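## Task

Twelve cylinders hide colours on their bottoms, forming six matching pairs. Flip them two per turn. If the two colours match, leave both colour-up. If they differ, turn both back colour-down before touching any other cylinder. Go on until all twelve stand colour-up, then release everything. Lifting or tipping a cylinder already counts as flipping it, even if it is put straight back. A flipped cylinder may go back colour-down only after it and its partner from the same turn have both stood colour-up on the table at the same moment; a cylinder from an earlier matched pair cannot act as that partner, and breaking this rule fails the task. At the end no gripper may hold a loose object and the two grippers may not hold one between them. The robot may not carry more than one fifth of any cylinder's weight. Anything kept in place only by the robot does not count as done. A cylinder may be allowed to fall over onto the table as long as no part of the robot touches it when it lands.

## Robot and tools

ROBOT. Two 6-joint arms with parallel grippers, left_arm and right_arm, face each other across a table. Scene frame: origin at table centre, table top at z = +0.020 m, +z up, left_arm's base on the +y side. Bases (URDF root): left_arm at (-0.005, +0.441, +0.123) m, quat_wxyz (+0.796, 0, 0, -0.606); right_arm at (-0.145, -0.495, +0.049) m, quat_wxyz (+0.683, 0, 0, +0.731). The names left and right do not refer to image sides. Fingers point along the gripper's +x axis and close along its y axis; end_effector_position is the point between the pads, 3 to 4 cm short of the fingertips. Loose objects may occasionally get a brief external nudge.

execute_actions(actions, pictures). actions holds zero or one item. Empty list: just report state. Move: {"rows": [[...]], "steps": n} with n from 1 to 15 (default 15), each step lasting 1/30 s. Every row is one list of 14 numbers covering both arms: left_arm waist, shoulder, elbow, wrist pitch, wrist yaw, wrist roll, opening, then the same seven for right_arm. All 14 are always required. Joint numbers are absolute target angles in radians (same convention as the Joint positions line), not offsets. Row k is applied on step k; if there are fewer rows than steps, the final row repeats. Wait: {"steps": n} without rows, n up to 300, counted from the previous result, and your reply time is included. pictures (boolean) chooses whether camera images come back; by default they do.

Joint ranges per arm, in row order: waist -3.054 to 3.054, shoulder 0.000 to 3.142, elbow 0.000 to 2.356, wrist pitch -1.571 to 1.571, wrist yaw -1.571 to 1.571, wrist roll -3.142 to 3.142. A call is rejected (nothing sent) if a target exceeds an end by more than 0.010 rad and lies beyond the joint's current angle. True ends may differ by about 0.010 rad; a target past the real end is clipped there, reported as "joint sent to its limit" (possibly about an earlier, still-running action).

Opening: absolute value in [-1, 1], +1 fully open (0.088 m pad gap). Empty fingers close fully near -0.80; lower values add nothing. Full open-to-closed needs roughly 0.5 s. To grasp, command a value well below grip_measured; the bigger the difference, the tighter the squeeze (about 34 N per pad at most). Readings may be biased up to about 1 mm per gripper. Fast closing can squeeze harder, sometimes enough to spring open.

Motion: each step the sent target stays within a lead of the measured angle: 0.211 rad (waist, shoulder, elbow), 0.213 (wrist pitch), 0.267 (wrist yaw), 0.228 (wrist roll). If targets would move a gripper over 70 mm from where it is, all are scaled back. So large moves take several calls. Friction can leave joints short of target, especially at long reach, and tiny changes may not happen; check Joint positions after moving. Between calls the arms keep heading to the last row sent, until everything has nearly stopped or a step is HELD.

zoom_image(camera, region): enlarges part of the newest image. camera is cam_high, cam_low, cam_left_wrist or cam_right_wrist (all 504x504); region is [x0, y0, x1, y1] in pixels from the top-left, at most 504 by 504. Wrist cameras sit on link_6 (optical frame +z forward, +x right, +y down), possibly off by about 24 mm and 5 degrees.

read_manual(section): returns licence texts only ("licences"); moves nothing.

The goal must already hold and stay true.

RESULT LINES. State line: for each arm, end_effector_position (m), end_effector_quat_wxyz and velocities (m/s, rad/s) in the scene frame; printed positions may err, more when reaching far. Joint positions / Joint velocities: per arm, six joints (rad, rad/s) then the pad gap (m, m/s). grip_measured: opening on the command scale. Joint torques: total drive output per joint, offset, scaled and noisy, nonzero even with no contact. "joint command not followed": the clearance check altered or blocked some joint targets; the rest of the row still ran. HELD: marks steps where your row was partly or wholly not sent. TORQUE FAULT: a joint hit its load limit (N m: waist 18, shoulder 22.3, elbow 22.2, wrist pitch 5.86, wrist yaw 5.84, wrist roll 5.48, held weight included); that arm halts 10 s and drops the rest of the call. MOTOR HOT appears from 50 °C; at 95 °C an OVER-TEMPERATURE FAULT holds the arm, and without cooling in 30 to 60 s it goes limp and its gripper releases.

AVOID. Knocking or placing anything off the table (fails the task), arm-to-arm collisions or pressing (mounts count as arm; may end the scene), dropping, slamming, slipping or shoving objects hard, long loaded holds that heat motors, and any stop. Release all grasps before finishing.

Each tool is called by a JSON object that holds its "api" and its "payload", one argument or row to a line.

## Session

{"api": "execute_actions", "payload": {
  "actions": []
}}

Scene clock: 0.00 s of 17941.00 s.
left_arm: end_effector_position=(+0.0768, +0.1357, +0.4493) grip_measured=+0.839 end_effector_quat_wxyz=(+0.793, -0.020, -0.022, -0.609) end_effector_velocity=(+0.000, +0.000, -0.002) end_effector_angular_velocity=(+0.005, +0.009, +0.004) | right_arm: end_effector_position=(-0.0401, -0.3533, +0.1415) grip_measured=+0.825 end_effector_quat_wxyz=(+0.343, +0.530, +0.571, -0.524) end_effector_velocity=(+0.000, +0.001, +0.000) end_effector_angular_velocity=(+0.012, -0.003, +0.004)
Joint positions: left_arm=[-0.004  0.851  0.656  0.253  0.004 -0.005  0.08 ] | right_arm=[-0.981  1.199  0.773 -1.154 -0.324  2.369  0.079]
Joint velocities: left_arm=[-0.002 -0.002 -0.002 -0.007 -0.007 -0.007 -0.   ] | right_arm=[-0.002 -0.002 -0.002  0.007 -0.007 -0.007 -0.   ]
Joint torques (N m, as the arm reports them, + toward a larger angle): no reading
Motor temperatures (°C, as the motors report them): left_arm=[30 36 37 37 28 30] | right_arm=[31 37 36 39 28 29]
Heat: left arm: hottest elbow 37 °C (+0.0 °C/min); right arm: hottest wrist pitch 39 °C (+0.0 °C/min).

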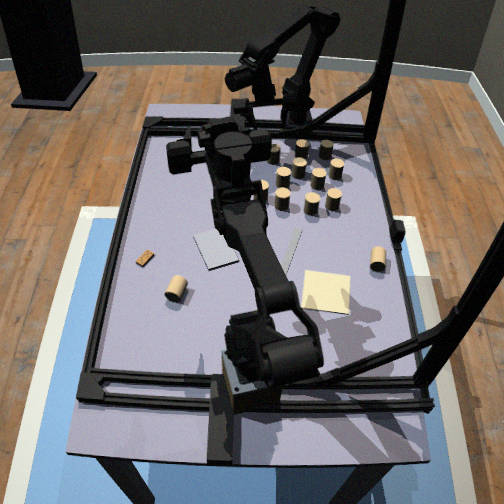

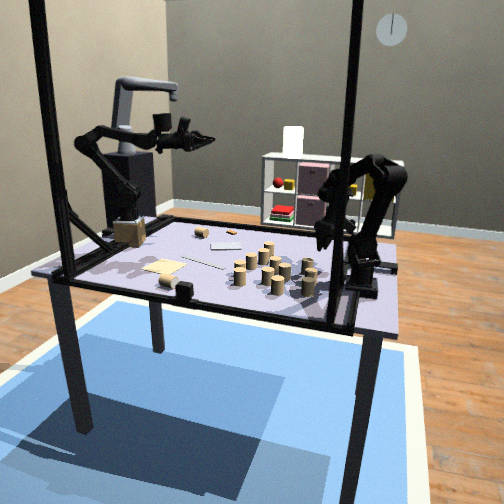

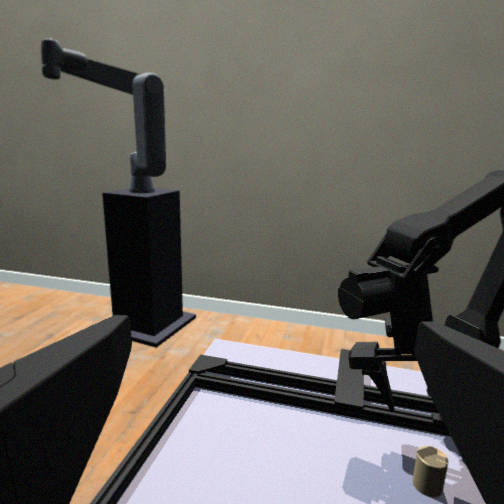

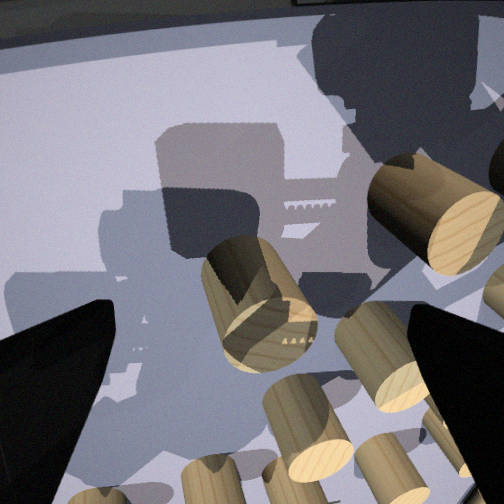

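{"api": "execute_actions", "payload": {
  "actions": [
    {"rows":[[-0.1,1.0,0.9,-0.5,0,0,0.9,-0.981,1.2,1.2,-1.154,-0.324,2.0,0.9],[-0.1,1.0,0.9,-0.5,0,0,0.9,-0.981,1.2,1.2,-1.154,-0.324,2.0,0.9],[-0.1,1.0,0.9,-0.5,0,0,0.9,-0.981,1.2,1.2,-1.154,-0.324,2.0,0.9],[-0.1,1.0,0.9,-0.5,0,0,0.9,-0.981,1.2,1.2,-1.154,-0.324,2.0,0.9],[-0.1,1.0,0.9,-0.5,0,0,0.9,-0.981,1.2,1.2,-1.154,-0.324,2.0,0.9],[-0.3,1.3,1.3,-1.22,0,0,0.9,0,1.3,1.5,-1.42,0,0,0.9]],"steps":15}
  ],
  "pictures": false
}}

{"api": "execute_actions", "payload": {
  "actions": [
    {"steps":30}
  ]
}}

Scene clock: 3.97 s of 17941.00 s.
left_arm: end_effector_position=(-0.0150, +0.0766, +0.3986) grip_measured=+0.900 end_effector_quat_wxyz=(+0.659, +0.235, +0.233, -0.675) end_effector_velocity=(+0.000, +0.228, -0.178) end_effector_angular_velocity=(+1.541, -0.030, -0.013) | right_arm: end_effector_position=(-0.0644, -0.2564, +0.3063) grip_measured=+0.900 end_effector_quat_wxyz=(+0.718, +0.188, +0.668, +0.054) end_effector_velocity=(-0.428, +0.157, +0.068) end_effector_angular_velocity=(-0.063, -0.776, +3.676)
Joint positions: left_arm=[-0.296  1.292  1.269 -0.652  0.    -0.006  0.083] | right_arm=[-0.401  1.293  1.482 -1.408 -0.01   1.431  0.083]
Joint velocities: left_arm=[-0.012  0.002  0.344 -1.883  0.007 -0.007  0.   ] | right_arm=[ 1.853  0.002  0.242 -0.066  0.081 -1.971 -0.   ]
Joint torques (N m, as the arm reports them, + toward a larger angle): left_arm=[-0.17 -4.06  8.11  1.48  0.02  0.16] | right_arm=[ 0.09 -3.58  6.16  0.3   0.09 -0.11]
Motor temperatures (°C, as the motors report them): left_arm=[30 36 37 38 28 30] | right_arm=[31 37 37 39 28 29]
Heat: left arm: hottest wrist pitch 38 °C (+0.0 °C/min); right arm: hottest wrist pitch 39 °C (+0.0 °C/min).
Steps of this call (steps 1 to 90: nothing new was sent; then 0.47 s passed at rest; steps 91 to 105: all 15 steps of this action). Readings (joint positions):
91: left_arm=[-0.015 0.871 0.689 0.197 -0.003 -0.005] | right_arm=[-0.981 1.201 0.799 -1.168 -0.323 2.318]
92: left_arm=[-0.041 0.906 0.746 0.131 -0.004 -0.005] | right_arm=[-0.981 1.206 0.841 -1.171 -0.322 2.249]
94: left_arm=[-0.078 0.966 0.837 0.020 -0.001 -0.005] | right_arm=[-0.981 1.208 0.956 -1.150 -0.322 2.129]
98: left_arm=[-0.205 1.107 1.007 -0.219 -0.006 -0.005] | right_arm=[-0.835 1.253 1.214 -1.312 -0.121 1.897]
105: the state above

Scene clock: 4.97 s of 17941.00 s.
left_arm: end_effector_position=(-0.0130, +0.1726, +0.3346) grip_measured=+0.900 end_effector_quat_wxyz=(+0.572, +0.410, +0.402, -0.586) end_effector_velocity=(-0.002, +0.002, -0.001) end_effector_angular_velocity=(+0.008, +0.009, +0.002) | right_arm: end_effector_position=(-0.1622, -0.2444, +0.3075) grip_measured=+0.900 end_effector_quat_wxyz=(+0.560, -0.417, +0.395, +0.597) end_effector_velocity=(+0.003, +0.001, +0.003) end_effector_angular_velocity=(+0.019, -0.023, +0.038)
Joint positions: left_arm=[-0.298  1.296  1.291 -1.218  0.    -0.005  0.083] | right_arm=[-0.003  1.296  1.49  -1.418 -0.002  0.006  0.083]
Joint velocities: left_arm=[-0.002 -0.002 -0.002 -0.007  0.007 -0.007 -0.   ] | right_arm=[-0.007 -0.007  0.002  0.007  0.007 -0.051 -0.   ]
Joint torques (N m, as the arm reports them, + toward a larger angle): left_arm=[-0.28 -3.55  7.99  0.95  0.02  0.16] | right_arm=[ 0.12 -3.84  7.51  0.51  0.05 -0.06]
Motor temperatures (°C, as the motors report them): left_arm=[30 36 38 38 28 30] | right_arm=[31 37 37 39 28 29]
Heat: left arm: hottest elbow 38 °C (+0.0 °C/min); right arm: hottest wrist pitch 39 °C (+0.0 °C/min).
Steps of this call (steps 1 to 30: the robot went on to your last target). Readings (joint positions):
1: left_arm=[-0.296 1.293 1.279 -0.713 0.000 -0.006] | right_arm=[-0.340 1.293 1.486 -1.409 -0.008 1.365]
2: left_arm=[-0.296 1.293 1.286 -0.773 0.000 -0.006] | right_arm=[-0.279 1.294 1.488 -1.412 -0.006 1.300]
4: left_arm=[-0.297 1.293 1.290 -0.898 0.000 -0.006] | right_arm=[-0.158 1.296 1.488 -1.415 -0.004 1.168]
8: left_arm=[-0.297 1.296 1.290 -1.132 0.000 -0.005] | right_arm=[-0.022 1.296 1.489 -1.418 -0.005 0.902]
30: the state above

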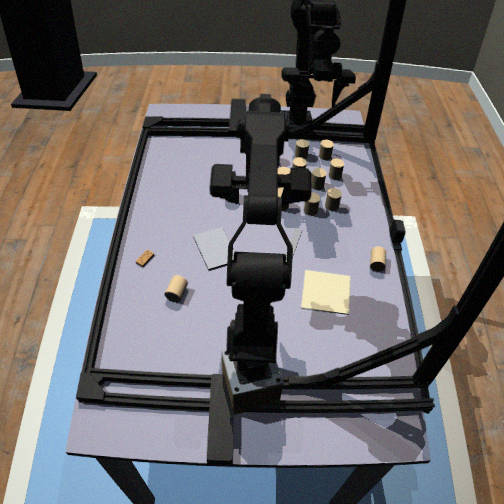

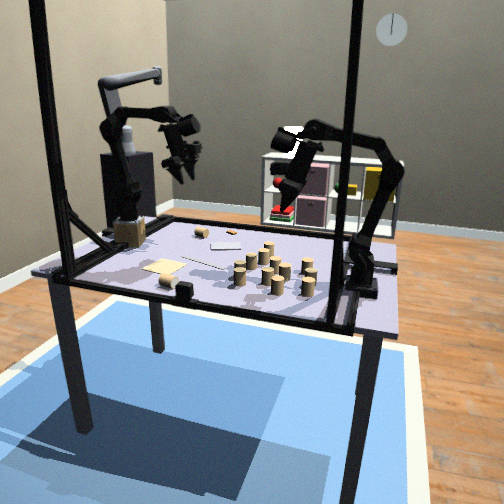

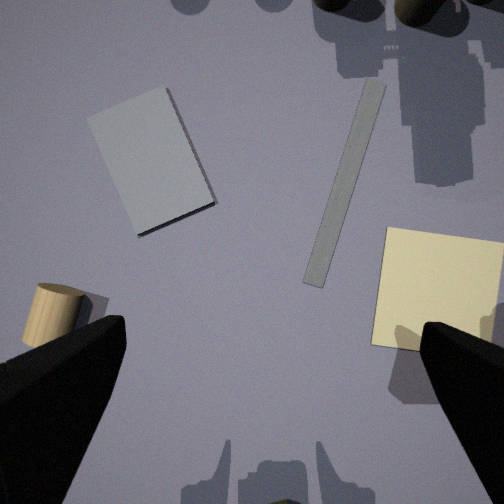

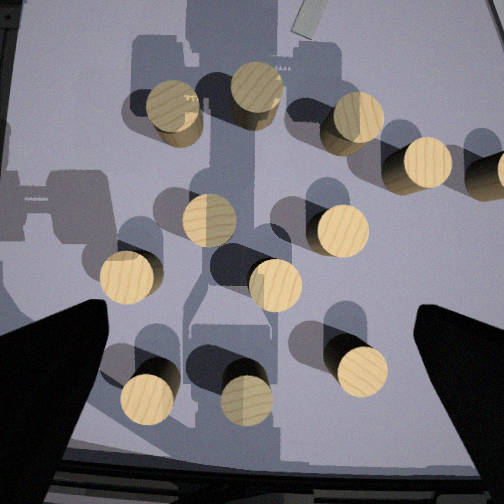

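{"api": "execute_actions", "payload": {
  "actions": [
    {"rows":[[-0.43,1.058,0.9,0.386,0,1.571,0.9,-0.086,1.53,1.145,-1.183,0,0,0.6]],"steps":15}
  ],
  "pictures": false
}}

{"api": "execute_actions", "payload": {
  "actions": [
    {"rows":[[-0.43,1.058,0.672,0.386,0,1.571,0.9,-0.086,1.53,1.145,-1.183,0,0,0.6]],"steps":5}
  ]
}}

Scene clock: 15.10 s of 17941.00 s.
left_arm: end_effector_position=(-0.0585, +0.1065, +0.3789) grip_measured=+0.900 end_effector_quat_wxyz=(+0.478, +0.449, -0.206, -0.726) end_effector_velocity=(-0.025, -0.175, +0.362) end_effector_angular_velocity=(-2.096, -1.415, -0.858) | right_arm: end_effector_position=(-0.1419, -0.2358, +0.1609) grip_measured=+0.601 end_effector_quat_wxyz=(+0.503, -0.496, +0.505, +0.495) end_effector_velocity=(-0.000, +0.001, -0.001) end_effector_angular_velocity=(+0.003, +0.007, +0.005)
Joint positions: left_arm=[-0.427  1.066  0.906 -0.311 -0.001  0.959  0.083] | right_arm=[-0.083  1.535  1.147 -1.185 -0.002  0.003  0.068]
Joint velocities: left_arm=[-0.002 -0.027 -0.002  1.824 -0.022  1.927 -0.   ] | right_arm=[-0.002  0.002 -0.002  0.007 -0.007 -0.007 -0.001]
Joint torques (N m, as the arm reports them, + toward a larger angle): left_arm=[-0.18 -4.02  7.19  2.11  0.07  0.14] | right_arm=[-0.23 -6.72  6.07  0.11  0.02 -0.07]
Motor temperatures (°C, as the motors report them): left_arm=[30 37 39 38 28 30] | right_arm=[31 37 38 39 28 29]
Heat: left arm: hottest elbow 39 °C (+7.9 °C/min); right arm: hottest wrist pitch 39 °C (+0.0 °C/min).
Steps of this call (steps 1 to 15: the robot went on to your last target; steps 16 to 90: nothing new was sent; then 6.63 s passed at rest; steps 91 to 105: all 15 steps of this action). Readings (joint positions):
91: left_arm=[-0.308 1.267 1.260 -1.169 -0.007 0.038] | right_arm=[-0.008 1.309 1.474 -1.395 -0.003 0.003]
92: left_arm=[-0.342 1.219 1.198 -1.091 -0.009 0.109] | right_arm=[-0.021 1.320 1.451 -1.350 -0.003 0.003]
94: left_arm=[-0.401 1.122 1.079 -0.988 0.001 0.240] | right_arm=[-0.044 1.378 1.393 -1.284 -0.003 0.003]
98: left_arm=[-0.424 1.068 0.938 -0.744 -0.001 0.501] | right_arm=[-0.074 1.497 1.218 -1.214 -0.002 0.003]
105: the state above

Scene clock: 15.27 s of 17941.00 s.
left_arm: end_effector_position=(-0.0598, +0.0983, +0.3597) grip_measured=+0.900 end_effector_quat_wxyz=(+0.436, +0.486, -0.362, -0.665) end_effector_velocity=(-0.009, -0.072, -0.172) end_effector_angular_velocity=(-0.721, -1.790, -0.637) | right_arm: end_effector_position=(-0.1419, -0.2357, +0.1610) grip_measured=+0.600 end_effector_quat_wxyz=(+0.503, -0.496, +0.505, +0.496) end_effector_velocity=(-0.001, -0.002, -0.000) end_effector_angular_velocity=(-0.007, +0.007, -0.024)
Joint positions: left_arm=[-0.427  1.054  0.716  0.001 -0.001  1.286  0.083] | right_arm=[-0.083  1.535  1.147 -1.185 -0.002  0.003  0.068]
Joint velocities: left_arm=[-0.002  0.31  -0.891  1.634 -0.022  1.985 -0.   ] | right_arm=[-0.002 -0.002 -0.002 -0.007 -0.007  0.022 -0.   ]
Joint torques (N m, as the arm reports them, + toward a larger angle): left_arm=[-0.23 -4.85 10.45  3.13  0.08  0.08] | right_arm=[-0.39 -6.71  6.05  0.23  0.01 -0.06]
Motor temperatures (°C, as the motors report them): left_arm=[30 37 39 38 28 30] | right_arm=[31 37 38 39 28 29]
Heat: left arm: hottest elbow 39 °C (+7.9 °C/min); right arm: hottest wrist pitch 39 °C (+0.0 °C/min).
Steps of this call (steps 1 to 5: all 5 steps of this action). Readings (joint positions):
1: left_arm=[-0.427 1.064 0.880 -0.230 -0.001 1.023] | right_arm=[-0.083 1.535 1.147 -1.185 -0.002 0.003]
2: left_arm=[-0.427 1.053 0.837 -0.157 -0.001 1.088] | right_arm=[-0.083 1.534 1.147 -1.185 -0.002 0.003]
4: left_arm=[-0.427 1.045 0.750 -0.054 -0.001 1.219] | right_arm=[-0.083 1.534 1.147 -1.185 -0.002 0.003]
5: the state above

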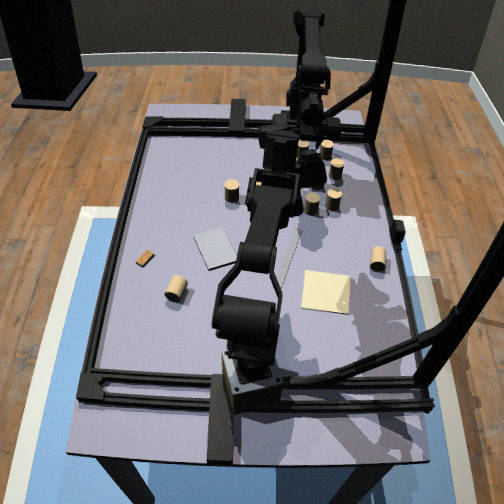

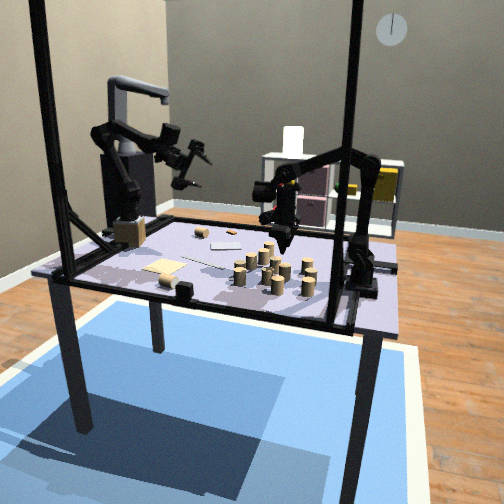

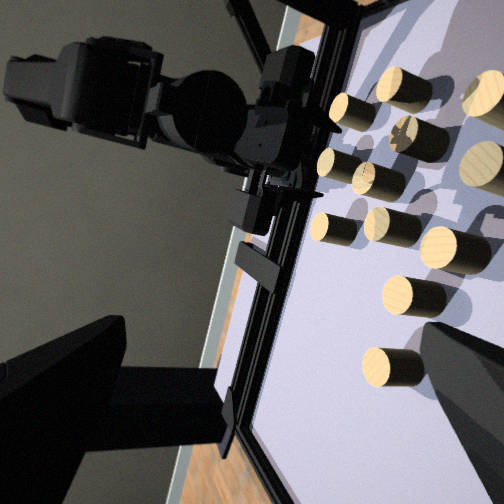

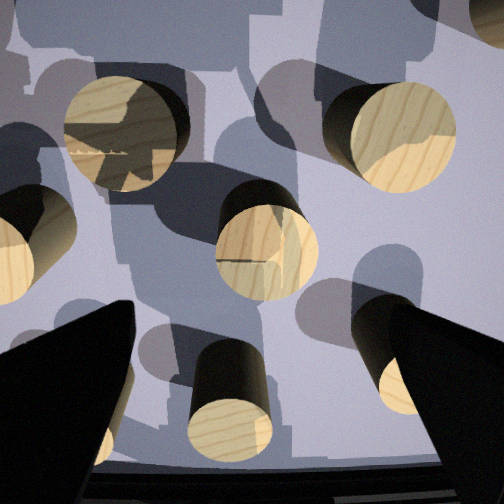

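{"api": "execute_actions", "payload": {
  "actions": [
    {"rows":[[-0.43,1.058,0.672,0.386,0,1.571,0.9,-0.104,1.54,1.115,-1.145,0,0,0.6],[-0.43,1.058,0.672,0.386,0,1.571,0.9,-0.104,1.55,1.085,-1.105,0,0,0.6],[-0.43,1.058,0.672,0.386,0,1.571,0.9,-0.104,1.561,1.055,-1.065,0,0,0.6],[-0.43,1.058,0.672,0.386,0,1.571,0.9,-0.104,1.573,1.025,-1.022,0,0,0.6],[-0.43,1.058,0.672,0.386,0,1.571,0.9,-0.104,1.586,0.995,-0.98,0,0,0.6],[-0.43,1.058,0.672,0.386,0,1.571,0.9,-0.104,1.6,0.965,-0.936,0,0,0.6],[-0.43,1.058,0.672,0.386,0,1.571,0.9,-0.104,1.614,0.935,-0.893,0,0,0.6],[-0.43,1.058,0.672,0.386,0,1.571,0.9,-0.104,1.628,0.908,-0.853,0,0,0.6],[-0.43,1.058,0.672,0.386,0,1.571,0.9,-0.104,1.64,0.885,-0.82,0,0,0.6],[-0.43,1.058,0.672,0.386,0,1.571,0.9,-0.104,1.649,0.87,-0.798,0,0,0.6],[-0.43,1.058,0.672,0.386,0,1.571,0.9,-0.104,1.654,0.863,-0.788,0,0,0.6]],"steps":15}
  ],
  "pictures": false
}}

{"api": "execute_actions", "payload": {
  "actions": [
    {"rows":[[-0.43,1.058,0.672,0.386,0,1.571,0.9,-0.104,1.654,0.863,-0.788,0,0,-0.7]],"steps":11}
  ],
  "pictures": false
}}

{"api": "execute_actions", "payload": {
  "actions": [
    {"rows":[[-0.43,1.058,0.672,0.386,0,1.571,0.9,-0.104,1.628,0.908,-0.853,0,0,-0.7],[-0.43,1.058,0.672,0.386,0,1.571,0.9,-0.104,1.6,0.965,-0.936,0,0,-0.7],[-0.43,1.058,0.672,0.386,0,1.571,0.9,-0.104,1.565,1.04,-1.04,0,0,-0.7],[-0.43,1.058,0.672,0.386,0,1.571,0.9,-0.104,1.53,1.145,-1.183,0,0,-0.7],[-0.43,1.058,0.672,0.386,0,1.571,0.9,-0.104,1.53,1.145,-1.183,0,0,-0.7],[-0.43,1.058,0.672,0.386,0,1.571,0.9,-0.104,1.53,1.145,-1.183,0,0,-0.7],[-0.43,1.058,0.672,0.386,0,1.571,0.9,-0.104,1.379,1.4,-1.183,0,0,-0.7],[-0.43,1.058,0.672,0.386,0,1.571,0.9,-0.104,1.379,1.4,-1.183,0,0,-0.7],[-0.43,1.058,0.672,0.386,0,1.571,0.9,-0.104,1.379,1.4,-1.183,0,0,-0.7],[-0.43,1.058,0.672,0.386,0,1.571,0.9,-0.216,1.379,1.35,-0.8,0,0,-0.7]],"steps":13}
  ],
  "pictures": false
}}

{"api": "execute_actions", "payload": {
  "actions": [
    {"rows":[[-0.43,1.058,0.672,0.386,0,1.571,0.9,-0.216,1.376,1.172,0.204,0,0,-0.7]],"steps":15}
  ],
  "pictures": false
}}

{"api": "execute_actions", "payload": {
  "actions": [
    {"rows":[[-0.43,1.058,0.672,0.386,0,1.571,0.9,-0.216,1.376,1.172,0.204,0,0,-0.7]],"steps":10}
  ]
}}

Scene clock: 26.53 s of 17941.00 s.
left_arm: end_effector_position=(-0.0618, +0.0870, +0.4216) grip_measured=+0.900 end_effector_quat_wxyz=(+0.461, +0.457, -0.537, -0.539) end_effector_velocity=(-0.002, +0.001, -0.002) end_effector_angular_velocity=(+0.008, +0.006, -0.010) | right_arm: end_effector_position=(-0.1372, -0.2410, +0.0687) grip_measured=+0.600 end_effector_quat_wxyz=(+0.506, -0.493, +0.512, +0.489) end_effector_velocity=(+0.000, +0.017, -0.014) end_effector_angular_velocity=(+0.105, +0.004, +0.019)
Joint positions: left_arm=[-0.428  1.056  0.675  0.384 -0.001  1.565  0.083] | right_arm=[-0.102  1.647  0.87  -0.805 -0.002  0.002  0.068]
Joint velocities: left_arm=[-0.002 -0.002 -0.002 -0.007  0.007 -0.007 -0.   ] | right_arm=[-0.002  0.007 -0.056  0.168 -0.007 -0.022 -0.   ]
Joint torques (N m, as the arm reports them, + toward a larger angle): left_arm=[-0.26 -3.16  7.57  2.17  0.06  0.1 ] | right_arm=[-0.19 -5.64  5.29  0.36  0.   -0.06]
Motor temperatures (°C, as the motors report them): left_arm=[30 37 40 40 28 30] | right_arm=[31 38 39 39 28 29]
Heat: left arm: hottest elbow 40 °C (+6.8 °C/min); right arm: hottest elbow 39 °C (+0.0 °C/min).
Steps of this call (steps 1 to 30: the robot went on to your last target; steps 31 to 100: nothing new was sent; then 7.43 s passed at rest; steps 101 to 115: all 15 steps of this action). Readings (joint positions):
101: left_arm=[-0.428 1.056 0.675 0.384 -0.001 1.565] | right_arm=[-0.085 1.534 1.144 -1.177 -0.002 0.003]
102: left_arm=[-0.428 1.056 0.675 0.384 -0.001 1.565] | right_arm=[-0.089 1.534 1.135 -1.157 -0.001 0.003]
104: left_arm=[-0.428 1.056 0.675 0.384 -0.001 1.565] | right_arm=[-0.097 1.537 1.099 -1.098 -0.002 0.003]
108: left_arm=[-0.428 1.056 0.675 0.384 -0.001 1.565] | right_arm=[-0.102 1.581 0.988 -0.948 -0.002 0.003]
115: the state above

Scene clock: 26.90 s of 17941.00 s.
left_arm: end_effector_position=(-0.0618, +0.0870, +0.4216) grip_measured=+0.900 end_effector_quat_wxyz=(+0.461, +0.457, -0.537, -0.539) end_effector_velocity=(-0.003, +0.002, +0.003) end_effector_angular_velocity=(-0.011, +0.009, -0.015) | right_arm: end_effector_position=(-0.1370, -0.2380, +0.0683) grip_measured=+0.004 end_effector_quat_wxyz=(+0.509, -0.490, +0.508, +0.492) end_effector_velocity=(+0.001, -0.007, -0.001) end_effector_angular_velocity=(-0.027, -0.006, +0.005)
Joint positions: left_arm=[-0.428  1.056  0.675  0.384 -0.001  1.565  0.083] | right_arm=[-0.102  1.647  0.869 -0.79  -0.001  0.003  0.039]
Joint velocities: left_arm=[-0.007 -0.007 -0.002  0.007  0.007 -0.007 -0.001] | right_arm=[-0.002 -0.002 -0.007 -0.022  0.007 -0.007 -0.   ]
Joint torques (N m, as the arm reports them, + toward a larger angle): left_arm=[-0.2  -3.17  7.59  2.16  0.06  0.09] | right_arm=[-0.26 -5.45  4.92  0.25 -0.02 -0.05]
Motor temperatures (°C, as the motors report them): left_arm=[30 37 40 40 28 30] | right_arm=[31 38 39 39 28 29]
Heat: left arm: hottest elbow 40 °C (+6.7 °C/min); right arm: hottest elbow 39 °C (+0.0 °C/min).
Steps of this call (steps 1 to 11: all 11 steps of this action). Readings (joint positions):
1: left_arm=[-0.428 1.056 0.675 0.384 -0.001 1.565] | right_arm=[-0.102 1.647 0.869 -0.800 -0.002 0.002]
2: left_arm=[-0.428 1.056 0.675 0.384 -0.001 1.565] | right_arm=[-0.102 1.647 0.869 -0.795 -0.002 0.002]
4: left_arm=[-0.428 1.056 0.675 0.384 -0.001 1.565] | right_arm=[-0.102 1.647 0.869 -0.793 -0.002 0.002]
8: left_arm=[-0.428 1.056 0.675 0.384 -0.001 1.565] | right_arm=[-0.102 1.647 0.869 -0.790 -0.001 0.003]
11: the state above

Scene clock: 27.33 s of 17941.00 s.
left_arm: end_effector_position=(-0.0618, +0.0870, +0.4216) grip_measured=+0.900 end_effector_quat_wxyz=(+0.461, +0.457, -0.537, -0.539) end_effector_velocity=(+0.000, +0.001, -0.000) end_effector_angular_velocity=(+0.004, +0.007, +0.005) | right_arm: end_effector_position=(-0.1148, -0.1666, +0.2437) grip_measured=+0.004 end_effector_quat_wxyz=(+0.629, -0.351, +0.389, +0.574) end_effector_velocity=(+0.233, +0.381, +0.488) end_effector_angular_velocity=(+2.616, -0.278, -0.574)
Joint positions: left_arm=[-0.428  1.056  0.675  0.384 -0.001  1.565  0.083] | right_arm=[-0.163  1.422  1.281 -0.963 -0.004  0.003  0.039]
Joint velocities: left_arm=[-0.002 -0.007 -0.002 -0.007 -0.007 -0.007 -0.   ] | right_arm=[-0.584 -0.335  0.632  1.663  0.022 -0.022 -0.   ]
Joint torques (N m, as the arm reports them, + toward a larger angle): left_arm=[-0.25 -3.17  7.55  2.17  0.06  0.1 ] | right_arm=[-0.02 -6.98  7.73  0.87  0.05 -0.03]
Motor temperatures (°C, as the motors report them): left_arm=[30 37 40 41 28 30] | right_arm=[31 38 39 39 28 29]
Heat: left arm: hottest wrist pitch 41 °C (+8.8 °C/min); right arm: hottest elbow 39 °C (+0.0 °C/min).
Steps of this call (steps 1 to 13: all 13 steps of this action). Readings (joint positions):
1: left_arm=[-0.428 1.056 0.675 0.384 -0.001 1.565] | right_arm=[-0.102 1.647 0.873 -0.801 -0.001 0.003]
2: left_arm=[-0.428 1.056 0.675 0.384 -0.001 1.565] | right_arm=[-0.102 1.645 0.888 -0.837 -0.001 0.002]
4: left_arm=[-0.428 1.056 0.675 0.384 -0.001 1.565] | right_arm=[-0.102 1.627 0.952 -0.960 -0.001 0.002]
8: left_arm=[-0.428 1.056 0.675 0.384 -0.001 1.565] | right_arm=[-0.102 1.526 1.126 -1.109 -0.001 0.003]
13: the state above

Scene clock: 27.83 s of 17941.00 s.
left_arm: end_effector_position=(-0.0618, +0.0870, +0.4216) grip_measured=+0.900 end_effector_quat_wxyz=(+0.461, +0.457, -0.537, -0.539) end_effector_velocity=(+0.002, -0.001, -0.001) end_effector_angular_velocity=(+0.008, +0.006, +0.010) | right_arm: end_effector_position=(-0.0826, -0.0659, +0.3670) grip_measured=+0.003 end_effector_quat_wxyz=(+0.751, -0.079, +0.093, +0.649) end_effector_velocity=(+0.014, +0.094, +0.385) end_effector_angular_velocity=(+1.794, -0.268, +0.006)
Joint positions: left_arm=[-0.428  1.056  0.675  0.384 -0.001  1.565  0.083] | right_arm=[-0.213  1.381  1.173 -0.038 -0.     0.002  0.039]
Joint velocities: left_arm=[ 0.002  0.002  0.002 -0.007 -0.007 -0.007 -0.   ] | right_arm=[-0.002 -0.002  0.002  1.81  -0.007 -0.007 -0.   ]
Joint torques (N m, as the arm reports them, + toward a larger angle): left_arm=[-0.2  -3.13  7.57  2.17  0.06  0.11] | right_arm=[-0.22 -7.1   7.68  1.8  -0.03 -0.03]
Motor temperatures (°C, as the motors report them): left_arm=[30 37 40 41 28 30] | right_arm=[31 38 39 39 28 29]
Heat: left arm: hottest wrist pitch 41 °C (+8.6 °C/min); right arm: hottest elbow 39 °C (+0.0 °C/min).
Steps of this call (steps 1 to 15: all 15 steps of this action). Readings (joint positions):
1: left_arm=[-0.428 1.056 0.675 0.384 -0.001 1.565] | right_arm=[-0.181 1.410 1.281 -0.891 -0.002 0.003]
2: left_arm=[-0.428 1.056 0.675 0.384 -0.001 1.565] | right_arm=[-0.195 1.393 1.265 -0.822 -0.001 0.003]
4: left_arm=[-0.428 1.056 0.675 0.384 -0.001 1.565] | right_arm=[-0.210 1.376 1.223 -0.712 0.000 0.002]
8: left_arm=[-0.428 1.056 0.675 0.384 -0.001 1.565] | right_arm=[-0.213 1.381 1.176 -0.471 -0.000 0.002]
15: the state above

Scene clock: 28.17 s of 17941.00 s.
left_arm: end_effector_position=(-0.0618, +0.0870, +0.4216) grip_measured=+0.900 end_effector_quat_wxyz=(+0.461, +0.457, -0.537, -0.539) end_effector_velocity=(+0.002, +0.000, -0.002) end_effector_angular_velocity=(+0.008, +0.006, +0.020) | right_arm: end_effector_position=(-0.0818, -0.0602, +0.4184) grip_measured=+0.004 end_effector_quat_wxyz=(+0.757, -0.003, +0.005, +0.654) end_effector_velocity=(+0.000, +0.001, +0.022) end_effector_angular_velocity=(+0.103, -0.022, +0.005)
Joint positions: left_arm=[-0.428  1.056  0.675  0.384 -0.001  1.565  0.083] | right_arm=[-0.213  1.378  1.173  0.194 -0.     0.002  0.039]
Joint velocities: left_arm=[-0.002 -0.002 -0.002 -0.007 -0.022 -0.007 -0.   ] | right_arm=[-0.002  0.002 -0.002  0.11  -0.007 -0.007 -0.   ]
Joint torques (N m, as the arm reports them, + toward a larger angle): left_arm=[-0.21 -3.14  7.56  2.16  0.05  0.11] | right_arm=[-0.21 -6.67  7.73  1.67 -0.04 -0.04]
Motor temperatures (°C, as the motors report them): left_arm=[30 37 40 41 28 30] | right_arm=[31 38 39 39 28 29]
Heat: left arm: hottest wrist pitch 41 °C (+8.5 °C/min); right arm: hottest elbow 39 °C (+0.0 °C/min).
Steps of this call (steps 1 to 10: all 10 steps of this action). Readings (joint positions):
1: left_arm=[-0.428 1.056 0.675 0.384 -0.001 1.565] | right_arm=[-0.213 1.381 1.173 0.023 -0.000 0.002]
2: left_arm=[-0.428 1.056 0.675 0.384 -0.001 1.565] | right_arm=[-0.213 1.381 1.173 0.079 -0.000 0.002]
4: left_arm=[-0.428 1.056 0.675 0.384 -0.001 1.565] | right_arm=[-0.213 1.379 1.173 0.149 -0.000 0.002]
8: left_arm=[-0.428 1.056 0.675 0.384 -0.001 1.565] | right_arm=[-0.213 1.378 1.173 0.186 -0.000 0.002]
10: the state above

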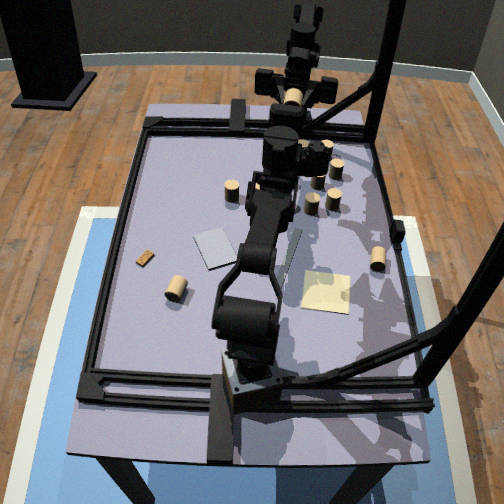

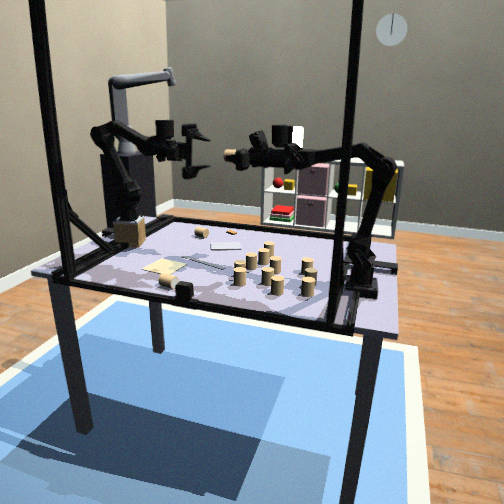

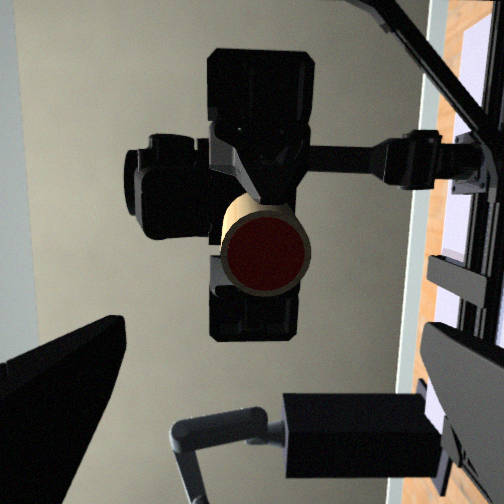

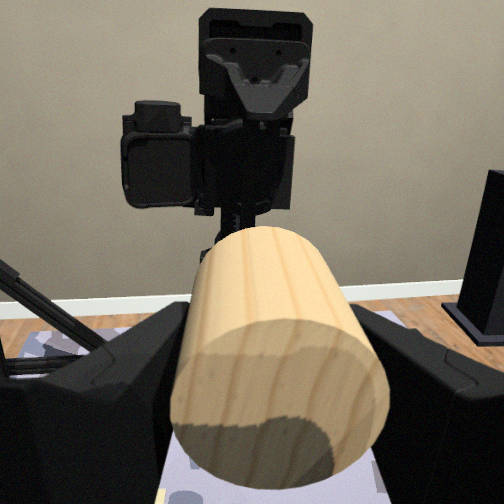

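{"api": "execute_actions", "payload": {
  "actions": [
    {"rows":[[-0.43,1.2,0.77,0.44,0,1.571,0.9,-0.216,1.376,1.158,0.218,0,0,-0.7],[-0.43,1.2,0.77,0.44,0,1.571,0.9,-0.216,1.376,1.158,0.218,0,0,-0.7],[-0.43,1.33,0.86,0.48,0,1.571,0.9,-0.216,1.376,1.158,0.218,0,0,-0.7],[-0.43,1.33,0.86,0.48,0,1.571,0.9,-0.216,1.376,1.158,0.218,0,0,-0.7],[-0.43,1.43,0.93,0.51,0,1.571,0.9,-0.216,1.376,1.158,0.218,0,0,-0.7],[-0.43,1.43,0.93,0.51,0,1.571,0.9,-0.216,1.376,1.158,0.218,0,0,-0.7],[-0.43,1.524,1.0,0.537,0,1.571,0.9,-0.216,1.376,1.158,0.218,0,0,-0.7]],"steps":14}
  ],
  "pictures": false
}}

{"api": "execute_actions", "payload": {
  "actions": [
    {"rows":[[-0.43,1.524,1.0,0.537,0,1.571,-0.7,-0.216,1.376,1.158,0.218,0,0,-0.7]],"steps":12}
  ],
  "pictures": false
}}

{"api": "execute_actions", "payload": {
  "actions": [
    {"rows":[[-0.43,1.524,1.0,0.537,0,1.571,-0.7,-0.216,1.376,1.158,0.218,0,0,0.6]],"steps":11}
  ],
  "pictures": false
}}

{"api": "execute_actions", "payload": {
  "actions": [
    {"rows":[[-0.43,1.43,0.93,0.51,0,1.571,-0.7,-0.216,1.376,1.158,0.218,0,0,0.6],[-0.43,1.33,0.86,0.48,0,1.571,-0.7,-0.216,1.376,1.158,0.218,0,0,0.6],[-0.43,1.2,0.77,0.44,0,1.571,-0.7,-0.216,1.376,1.158,0.218,0,0,0.6],[-0.43,1.058,0.672,0.386,0,1.571,-0.7,-0.216,1.376,1.158,0.218,0,0,0.6]],"steps":8}
  ],
  "pictures": false
}}

{"api": "execute_actions", "payload": {
  "actions": [
    {"rows":[[-0.1,1.058,0.8,-0.87,0,1.571,-0.7,-0.277,1.379,1.5,-1.19,0,0,0.6]],"steps":15}
  ],
  "pictures": false
}}

{"api": "execute_actions", "payload": {
  "actions": [
    {"rows":[[-0.1,1.624,0.924,-0.871,0,1.571,-0.7,-0.277,1.379,1.5,-1.19,0,0,0.6],[-0.1,1.624,0.924,-0.871,0,1.571,-0.7,-0.277,1.379,1.5,-1.19,0,0,0.6],[-0.1,1.624,0.924,-0.871,0,1.571,-0.7,-0.277,1.379,1.5,-1.19,0,0,0.6],[-0.1,1.624,0.924,-0.871,0,1.571,-0.7,-0.277,1.379,1.5,-1.19,0,0,0.6],[-0.1,1.624,0.924,-0.871,0,1.571,-0.7,-0.277,1.379,1.5,-1.19,0,0,0.6],[-0.1,1.624,0.924,-0.871,0,1.571,-0.7,-0.277,1.727,1.345,-1.19,0,0,0.6]],"steps":15}
  ]
}}

Scene clock: 39.43 s of 17941.00 s.
left_arm: end_effector_position=(-0.0788, -0.0190, +0.4137) grip_measured=+0.900 end_effector_quat_wxyz=(+0.457, +0.461, -0.534, -0.542) end_effector_velocity=(-0.003, -0.016, +0.025) end_effector_angular_velocity=(-0.078, +0.020, +0.005) | right_arm: end_effector_position=(-0.0818, -0.0601, +0.4194) grip_measured=+0.003 end_effector_quat_wxyz=(+0.757, +0.002, -0.000, +0.654) end_effector_velocity=(+0.002, +0.000, -0.001) end_effector_angular_velocity=(-0.001, -0.022, -0.000)
Joint positions: left_arm=[-0.428  1.518  0.979  0.529 -0.001  1.566  0.083] | right_arm=[-0.213  1.378  1.167  0.214 -0.     0.002  0.039]
Joint velocities: left_arm=[-0.002  0.051  0.081  0.051 -0.007 -0.007 -0.   ] | right_arm=[-0.007  0.002 -0.002  0.007 -0.007 -0.022 -0.   ]
Joint torques (N m, as the arm reports them, + toward a larger angle): left_arm=[-0.18 -6.09  9.57  2.38  0.05  0.08] | right_arm=[-0.13 -6.67  6.9   1.66 -0.05 -0.03]
Motor temperatures (°C, as the motors report them): left_arm=[30 37 41 42 28 30] | right_arm=[31 38 40 41 28 29]
Heat: left arm: hottest wrist pitch 42 °C (+7.6 °C/min); right arm: hottest wrist pitch 41 °C (+3.0 °C/min).
Steps of this call (steps 1 to 15: the robot went on to your last target; steps 16 to 324: nothing new was sent; steps 325 to 338: all 14 steps of this action). Readings (joint positions):
325: left_arm=[-0.428 1.076 0.685 0.391 -0.001 1.566] | right_arm=[-0.213 1.378 1.172 0.204 -0.000 0.002]
326: left_arm=[-0.428 1.107 0.707 0.412 -0.001 1.566] | right_arm=[-0.213 1.378 1.171 0.207 -0.000 0.002]
328: left_arm=[-0.428 1.209 0.782 0.449 -0.001 1.566] | right_arm=[-0.213 1.378 1.169 0.211 -0.000 0.002]
332: left_arm=[-0.428 1.417 0.926 0.508 -0.001 1.566] | right_arm=[-0.213 1.378 1.167 0.213 -0.000 0.002]
338: the state above

Scene clock: 39.83 s of 17941.00 s.
left_arm: end_effector_position=(-0.0790, -0.0202, +0.4221) grip_measured=+0.021 end_effector_quat_wxyz=(+0.463, +0.455, -0.539, -0.536) end_effector_velocity=(+0.002, -0.000, -0.006) end_effector_angular_velocity=(+0.018, +0.005, +0.019) | right_arm: end_effector_position=(-0.0818, -0.0600, +0.4176) grip_measured=+0.003 end_effector_quat_wxyz=(+0.757, +0.000, +0.001, +0.654) end_effector_velocity=(-0.000, -0.001, +0.001) end_effector_angular_velocity=(+0.008, +0.006, +0.005)
Joint positions: left_arm=[-0.428  1.519  0.993  0.538 -0.001  1.566  0.04 ] | right_arm=[-0.213  1.378  1.162  0.215 -0.     0.002  0.039]
Joint velocities: left_arm=[-0.002  0.002 -0.007 -0.007 -0.022 -0.007  0.   ] | right_arm=[-0.002 -0.002 -0.002  0.007 -0.007  0.007 -0.   ]
Joint torques (N m, as the arm reports them, + toward a larger angle): left_arm=[-0.21 -5.69  8.6   1.92  0.06  0.07] | right_arm=[-0.22 -6.66  7.35  1.63 -0.03 -0.02]
Motor temperatures (°C, as the motors report them): left_arm=[30 37 41 42 28 30] | right_arm=[31 39 40 41 28 29]
Heat: left arm: hottest wrist pitch 42 °C (+7.5 °C/min); right arm: hottest wrist pitch 41 °C (+3.0 °C/min).
Steps of this call (steps 1 to 12: all 12 steps of this action). Readings (joint positions):
1: left_arm=[-0.428 1.519 0.982 0.531 -0.001 1.566] | right_arm=[-0.213 1.378 1.166 0.214 -0.000 0.002]
2: left_arm=[-0.428 1.519 0.985 0.533 -0.001 1.566] | right_arm=[-0.213 1.378 1.166 0.214 -0.000 0.002]
4: left_arm=[-0.428 1.519 0.990 0.536 -0.001 1.566] | right_arm=[-0.213 1.378 1.166 0.215 -0.000 0.002]
8: left_arm=[-0.428 1.519 0.993 0.537 -0.001 1.566] | right_arm=[-0.213 1.378 1.164 0.215 -0.000 0.002]
12: the state above

Scene clock: 40.20 s of 17941.00 s.
left_arm: end_effector_position=(-0.0791, -0.0204, +0.4211) grip_measured=+0.021 end_effector_quat_wxyz=(+0.462, +0.456, -0.539, -0.537) end_effector_velocity=(+0.000, +0.001, -0.002) end_effector_angular_velocity=(+0.006, -0.008, +0.005) | right_arm: end_effector_position=(-0.0818, -0.0600, +0.4180) grip_measured=+0.584 end_effector_quat_wxyz=(+0.756, +0.001, +0.000, +0.654) end_effector_velocity=(+0.002, -0.002, -0.005) end_effector_angular_velocity=(-0.023, -0.004, -0.010)
Joint positions: left_arm=[-0.428  1.52   0.993  0.536 -0.001  1.566  0.04 ] | right_arm=[-0.213  1.378  1.162  0.217 -0.001  0.002  0.068]
Joint velocities: left_arm=[-0.002 -0.002 -0.002 -0.007 -0.007  0.007 -0.   ] | right_arm=[-0.002 -0.007 -0.007 -0.022  0.007 -0.007  0.173]
Joint torques (N m, as the arm reports them, + toward a larger angle): left_arm=[-0.16 -5.77  8.57  2.11  0.05  0.08] | right_arm=[-0.27 -6.74  7.32  1.53 -0.01 -0.03]
Motor temperatures (°C, as the motors report them): left_arm=[30 37 41 42 28 30] | right_arm=[31 39 40 41 28 29]
Heat: left arm: hottest wrist pitch 42 °C (+7.5 °C/min); right arm: hottest wrist pitch 41 °C (+3.0 °C/min).
Steps of this call (steps 1 to 11: all 11 steps of this action). Readings (joint positions):
1: left_arm=[-0.428 1.519 0.993 0.538 -0.001 1.566] | right_arm=[-0.213 1.378 1.162 0.215 -0.000 0.002]
2: left_arm=[-0.428 1.519 0.993 0.539 -0.001 1.566] | right_arm=[-0.213 1.378 1.162 0.215 -0.000 0.002]
4: left_arm=[-0.428 1.519 0.993 0.539 -0.001 1.566] | right_arm=[-0.213 1.378 1.162 0.215 -0.000 0.002]
8: left_arm=[-0.428 1.520 0.993 0.536 -0.001 1.566] | right_arm=[-0.213 1.378 1.162 0.216 -0.001 0.002]
11: the state above

Scene clock: 40.47 s of 17941.00 s.
left_arm: end_effector_position=(-0.0649, +0.0684, +0.4024) grip_measured=+0.022 end_effector_quat_wxyz=(+0.444, +0.473, -0.523, -0.552) end_effector_velocity=(+0.034, +0.227, +0.158) end_effector_angular_velocity=(-0.556, +0.097, -0.009) | right_arm: end_effector_position=(-0.0818, -0.0600, +0.4180) grip_measured=+0.599 end_effector_quat_wxyz=(+0.756, +0.001, +0.000, +0.654) end_effector_velocity=(+0.004, -0.003, +0.000) end_effector_angular_velocity=(-0.006, -0.021, -0.024)
Joint positions: left_arm=[-0.428  1.151  0.699  0.395 -0.001  1.567  0.04 ] | right_arm=[-0.213  1.378  1.162  0.217 -0.001  0.002  0.068]
Joint velocities: left_arm=[-0.002 -1.121 -0.491 -0.066  0.007 -0.007 -0.   ] | right_arm=[-0.002 -0.007 -0.002 -0.007  0.022 -0.022  0.   ]
Joint torques (N m, as the arm reports them, + toward a larger angle): left_arm=[-0.19 -4.22  9.57  2.53  0.06  0.08] | right_arm=[-0.17 -6.79  7.35  1.53 -0.02 -0.02]
Motor temperatures (°C, as the motors report them): left_arm=[30 37 41 42 28 30] | right_arm=[31 39 40 41 28 29]
Heat: left arm: hottest wrist pitch 42 °C (+7.4 °C/min); right arm: hottest wrist pitch 41 °C (+3.0 °C/min).
Steps of this call (steps 1 to 8: all 8 steps of this action). Readings (joint positions):
1: left_arm=[-0.428 1.510 0.987 0.534 -0.001 1.567] | right_arm=[-0.213 1.378 1.162 0.217 -0.001 0.002]
2: left_arm=[-0.428 1.480 0.962 0.519 -0.001 1.567] | right_arm=[-0.213 1.378 1.162 0.217 -0.001 0.002]
4: left_arm=[-0.428 1.370 0.855 0.467 -0.001 1.567] | right_arm=[-0.213 1.378 1.162 0.217 -0.001 0.002]
8: the state above

Scene clock: 40.97 s of 17941.00 s.
left_arm: end_effector_position=(+0.0447, +0.1451, +0.2987) grip_measured=+0.021 end_effector_quat_wxyz=(+0.330, +0.673, -0.218, -0.625) end_effector_velocity=(-0.045, +0.287, -0.298) end_effector_angular_velocity=(+1.871, +0.314, +0.018) | right_arm: end_effector_position=(-0.0652, -0.1159, +0.3840) grip_measured=+0.600 end_effector_quat_wxyz=(+0.746, -0.177, +0.219, +0.604) end_effector_velocity=(-0.045, -0.202, -0.365) end_effector_angular_velocity=(-1.886, +0.396, +0.013)
Joint positions: left_arm=[-0.103  1.061  0.795 -0.506 -0.004  1.567  0.04 ] | right_arm=[-0.276  1.375  1.502 -0.698  0.001  0.002  0.068]
Joint velocities: left_arm=[ 0.007 -0.007 -0.007 -1.897 -0.007 -0.007 -0.   ] | right_arm=[ 0.002  0.056 -0.002 -1.868 -0.007 -0.007 -0.   ]
Joint torques (N m, as the arm reports them, + toward a larger angle): left_arm=[ 0.16 -3.34  8.28  1.72  0.22  0.06] | right_arm=[-0.09 -5.93  7.09  1.27 -0.06 -0.03]
Motor temperatures (°C, as the motors report them): left_arm=[30 37 41 42 28 30] | right_arm=[32 39 40 41 28 29]
Heat: left arm: hottest wrist pitch 42 °C (+7.3 °C/min); right arm: hottest wrist pitch 41 °C (+2.9 °C/min).
Steps of this call (steps 1 to 15: all 15 steps of this action). Readings (joint positions):
1: left_arm=[-0.408 1.121 0.707 0.350 0.017 1.567] | right_arm=[-0.218 1.378 1.189 0.163 -0.004 0.002]
2: left_arm=[-0.358 1.102 0.730 0.292 0.018 1.567] | right_arm=[-0.231 1.384 1.238 0.090 -0.005 0.002]
4: left_arm=[-0.238 1.079 0.773 0.181 0.006 1.567] | right_arm=[-0.259 1.394 1.345 -0.031 -0.001 0.002]
8: left_arm=[-0.114 1.060 0.795 -0.067 -0.005 1.567] | right_arm=[-0.276 1.371 1.483 -0.261 0.001 0.002]
15: the state above

Scene clock: 41.47 s of 17941.00 s.
left_arm: end_effector_position=(+0.0381, +0.1858, +0.1597) grip_measured=+0.021 end_effector_quat_wxyz=(+0.061, +0.706, +0.060, -0.703) end_effector_velocity=(+0.002, -0.010, +0.008) end_effector_angular_velocity=(-0.025, -0.012, +0.020) | right_arm: end_effector_position=(-0.0800, -0.1860, +0.1711) grip_measured=+0.600 end_effector_quat_wxyz=(+0.564, -0.433, +0.535, +0.456) end_effector_velocity=(-0.025, -0.125, -0.338) end_effector_angular_velocity=(-1.372, +0.298, -0.014)
Joint positions: left_arm=[-0.102  1.618  0.915 -0.867 -0.004  1.567  0.04 ] | right_arm=[-0.276  1.698  1.357 -1.176  0.001  0.002  0.068]
Joint velocities: left_arm=[-0.002  0.002  0.037 -0.007 -0.007 -0.022  0.   ] | right_arm=[-0.007  0.794 -0.383 -0.227 -0.007  0.007 -0.   ]
Joint torques (N m, as the arm reports them, + toward a larger angle): left_arm=[ 0.18 -4.67  6.42  0.22  0.22  0.13] | right_arm=[ -0.07 -10.94   7.9    0.03  -0.07  -0.05]
Motor temperatures (°C, as the motors report them): left_arm=[30 37 41 42 28 30] | right_arm=[32 39 40 41 28 29]
Heat: left arm: hottest wrist pitch 42 °C (+7.2 °C/min); right arm: hottest wrist pitch 41 °C (+2.9 °C/min).
Steps of this call (steps 1 to 15: all 15 steps of this action). Readings (joint positions):
1: left_arm=[-0.103 1.092 0.814 -0.585 -0.004 1.567] | right_arm=[-0.276 1.376 1.502 -0.760 0.001 0.002]
2: left_arm=[-0.103 1.143 0.847 -0.643 -0.004 1.567] | right_arm=[-0.276 1.376 1.502 -0.822 0.001 0.002]
4: left_arm=[-0.103 1.266 0.899 -0.742 -0.004 1.567] | right_arm=[-0.276 1.376 1.502 -0.945 0.001 0.002]
8: left_arm=[-0.103 1.503 0.912 -0.842 -0.004 1.567] | right_arm=[-0.276 1.422 1.465 -1.085 0.001 0.002]
15: the state above

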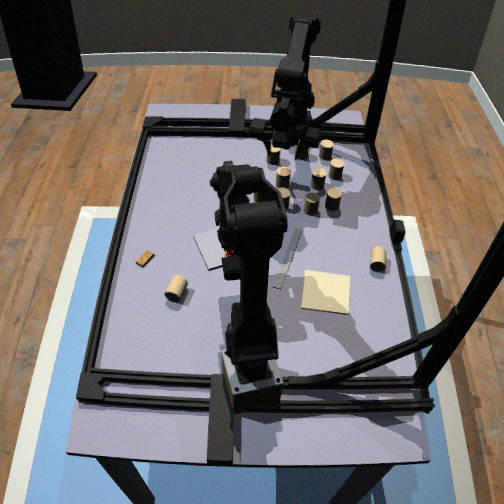

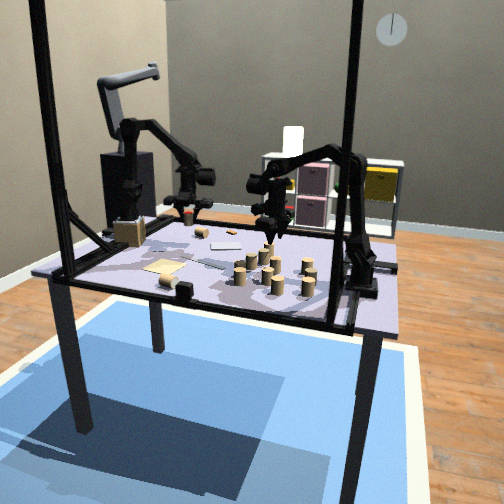

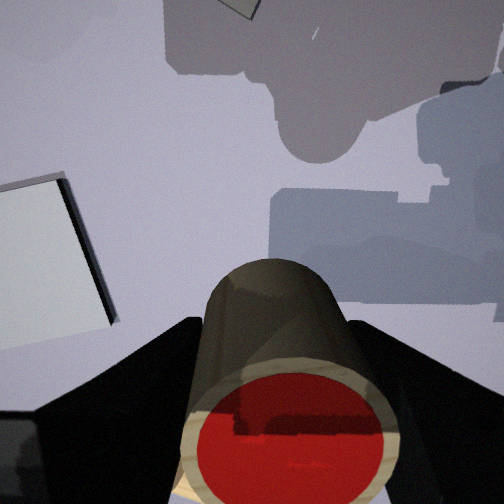

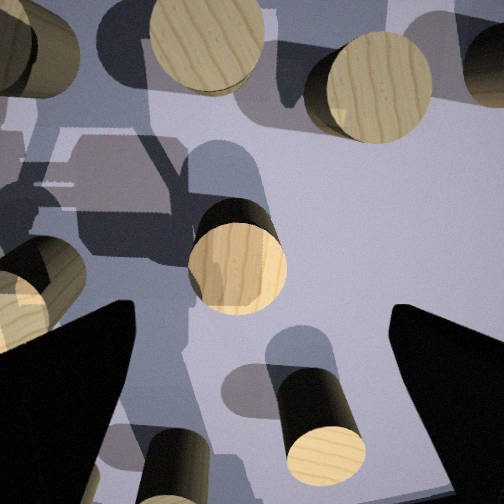

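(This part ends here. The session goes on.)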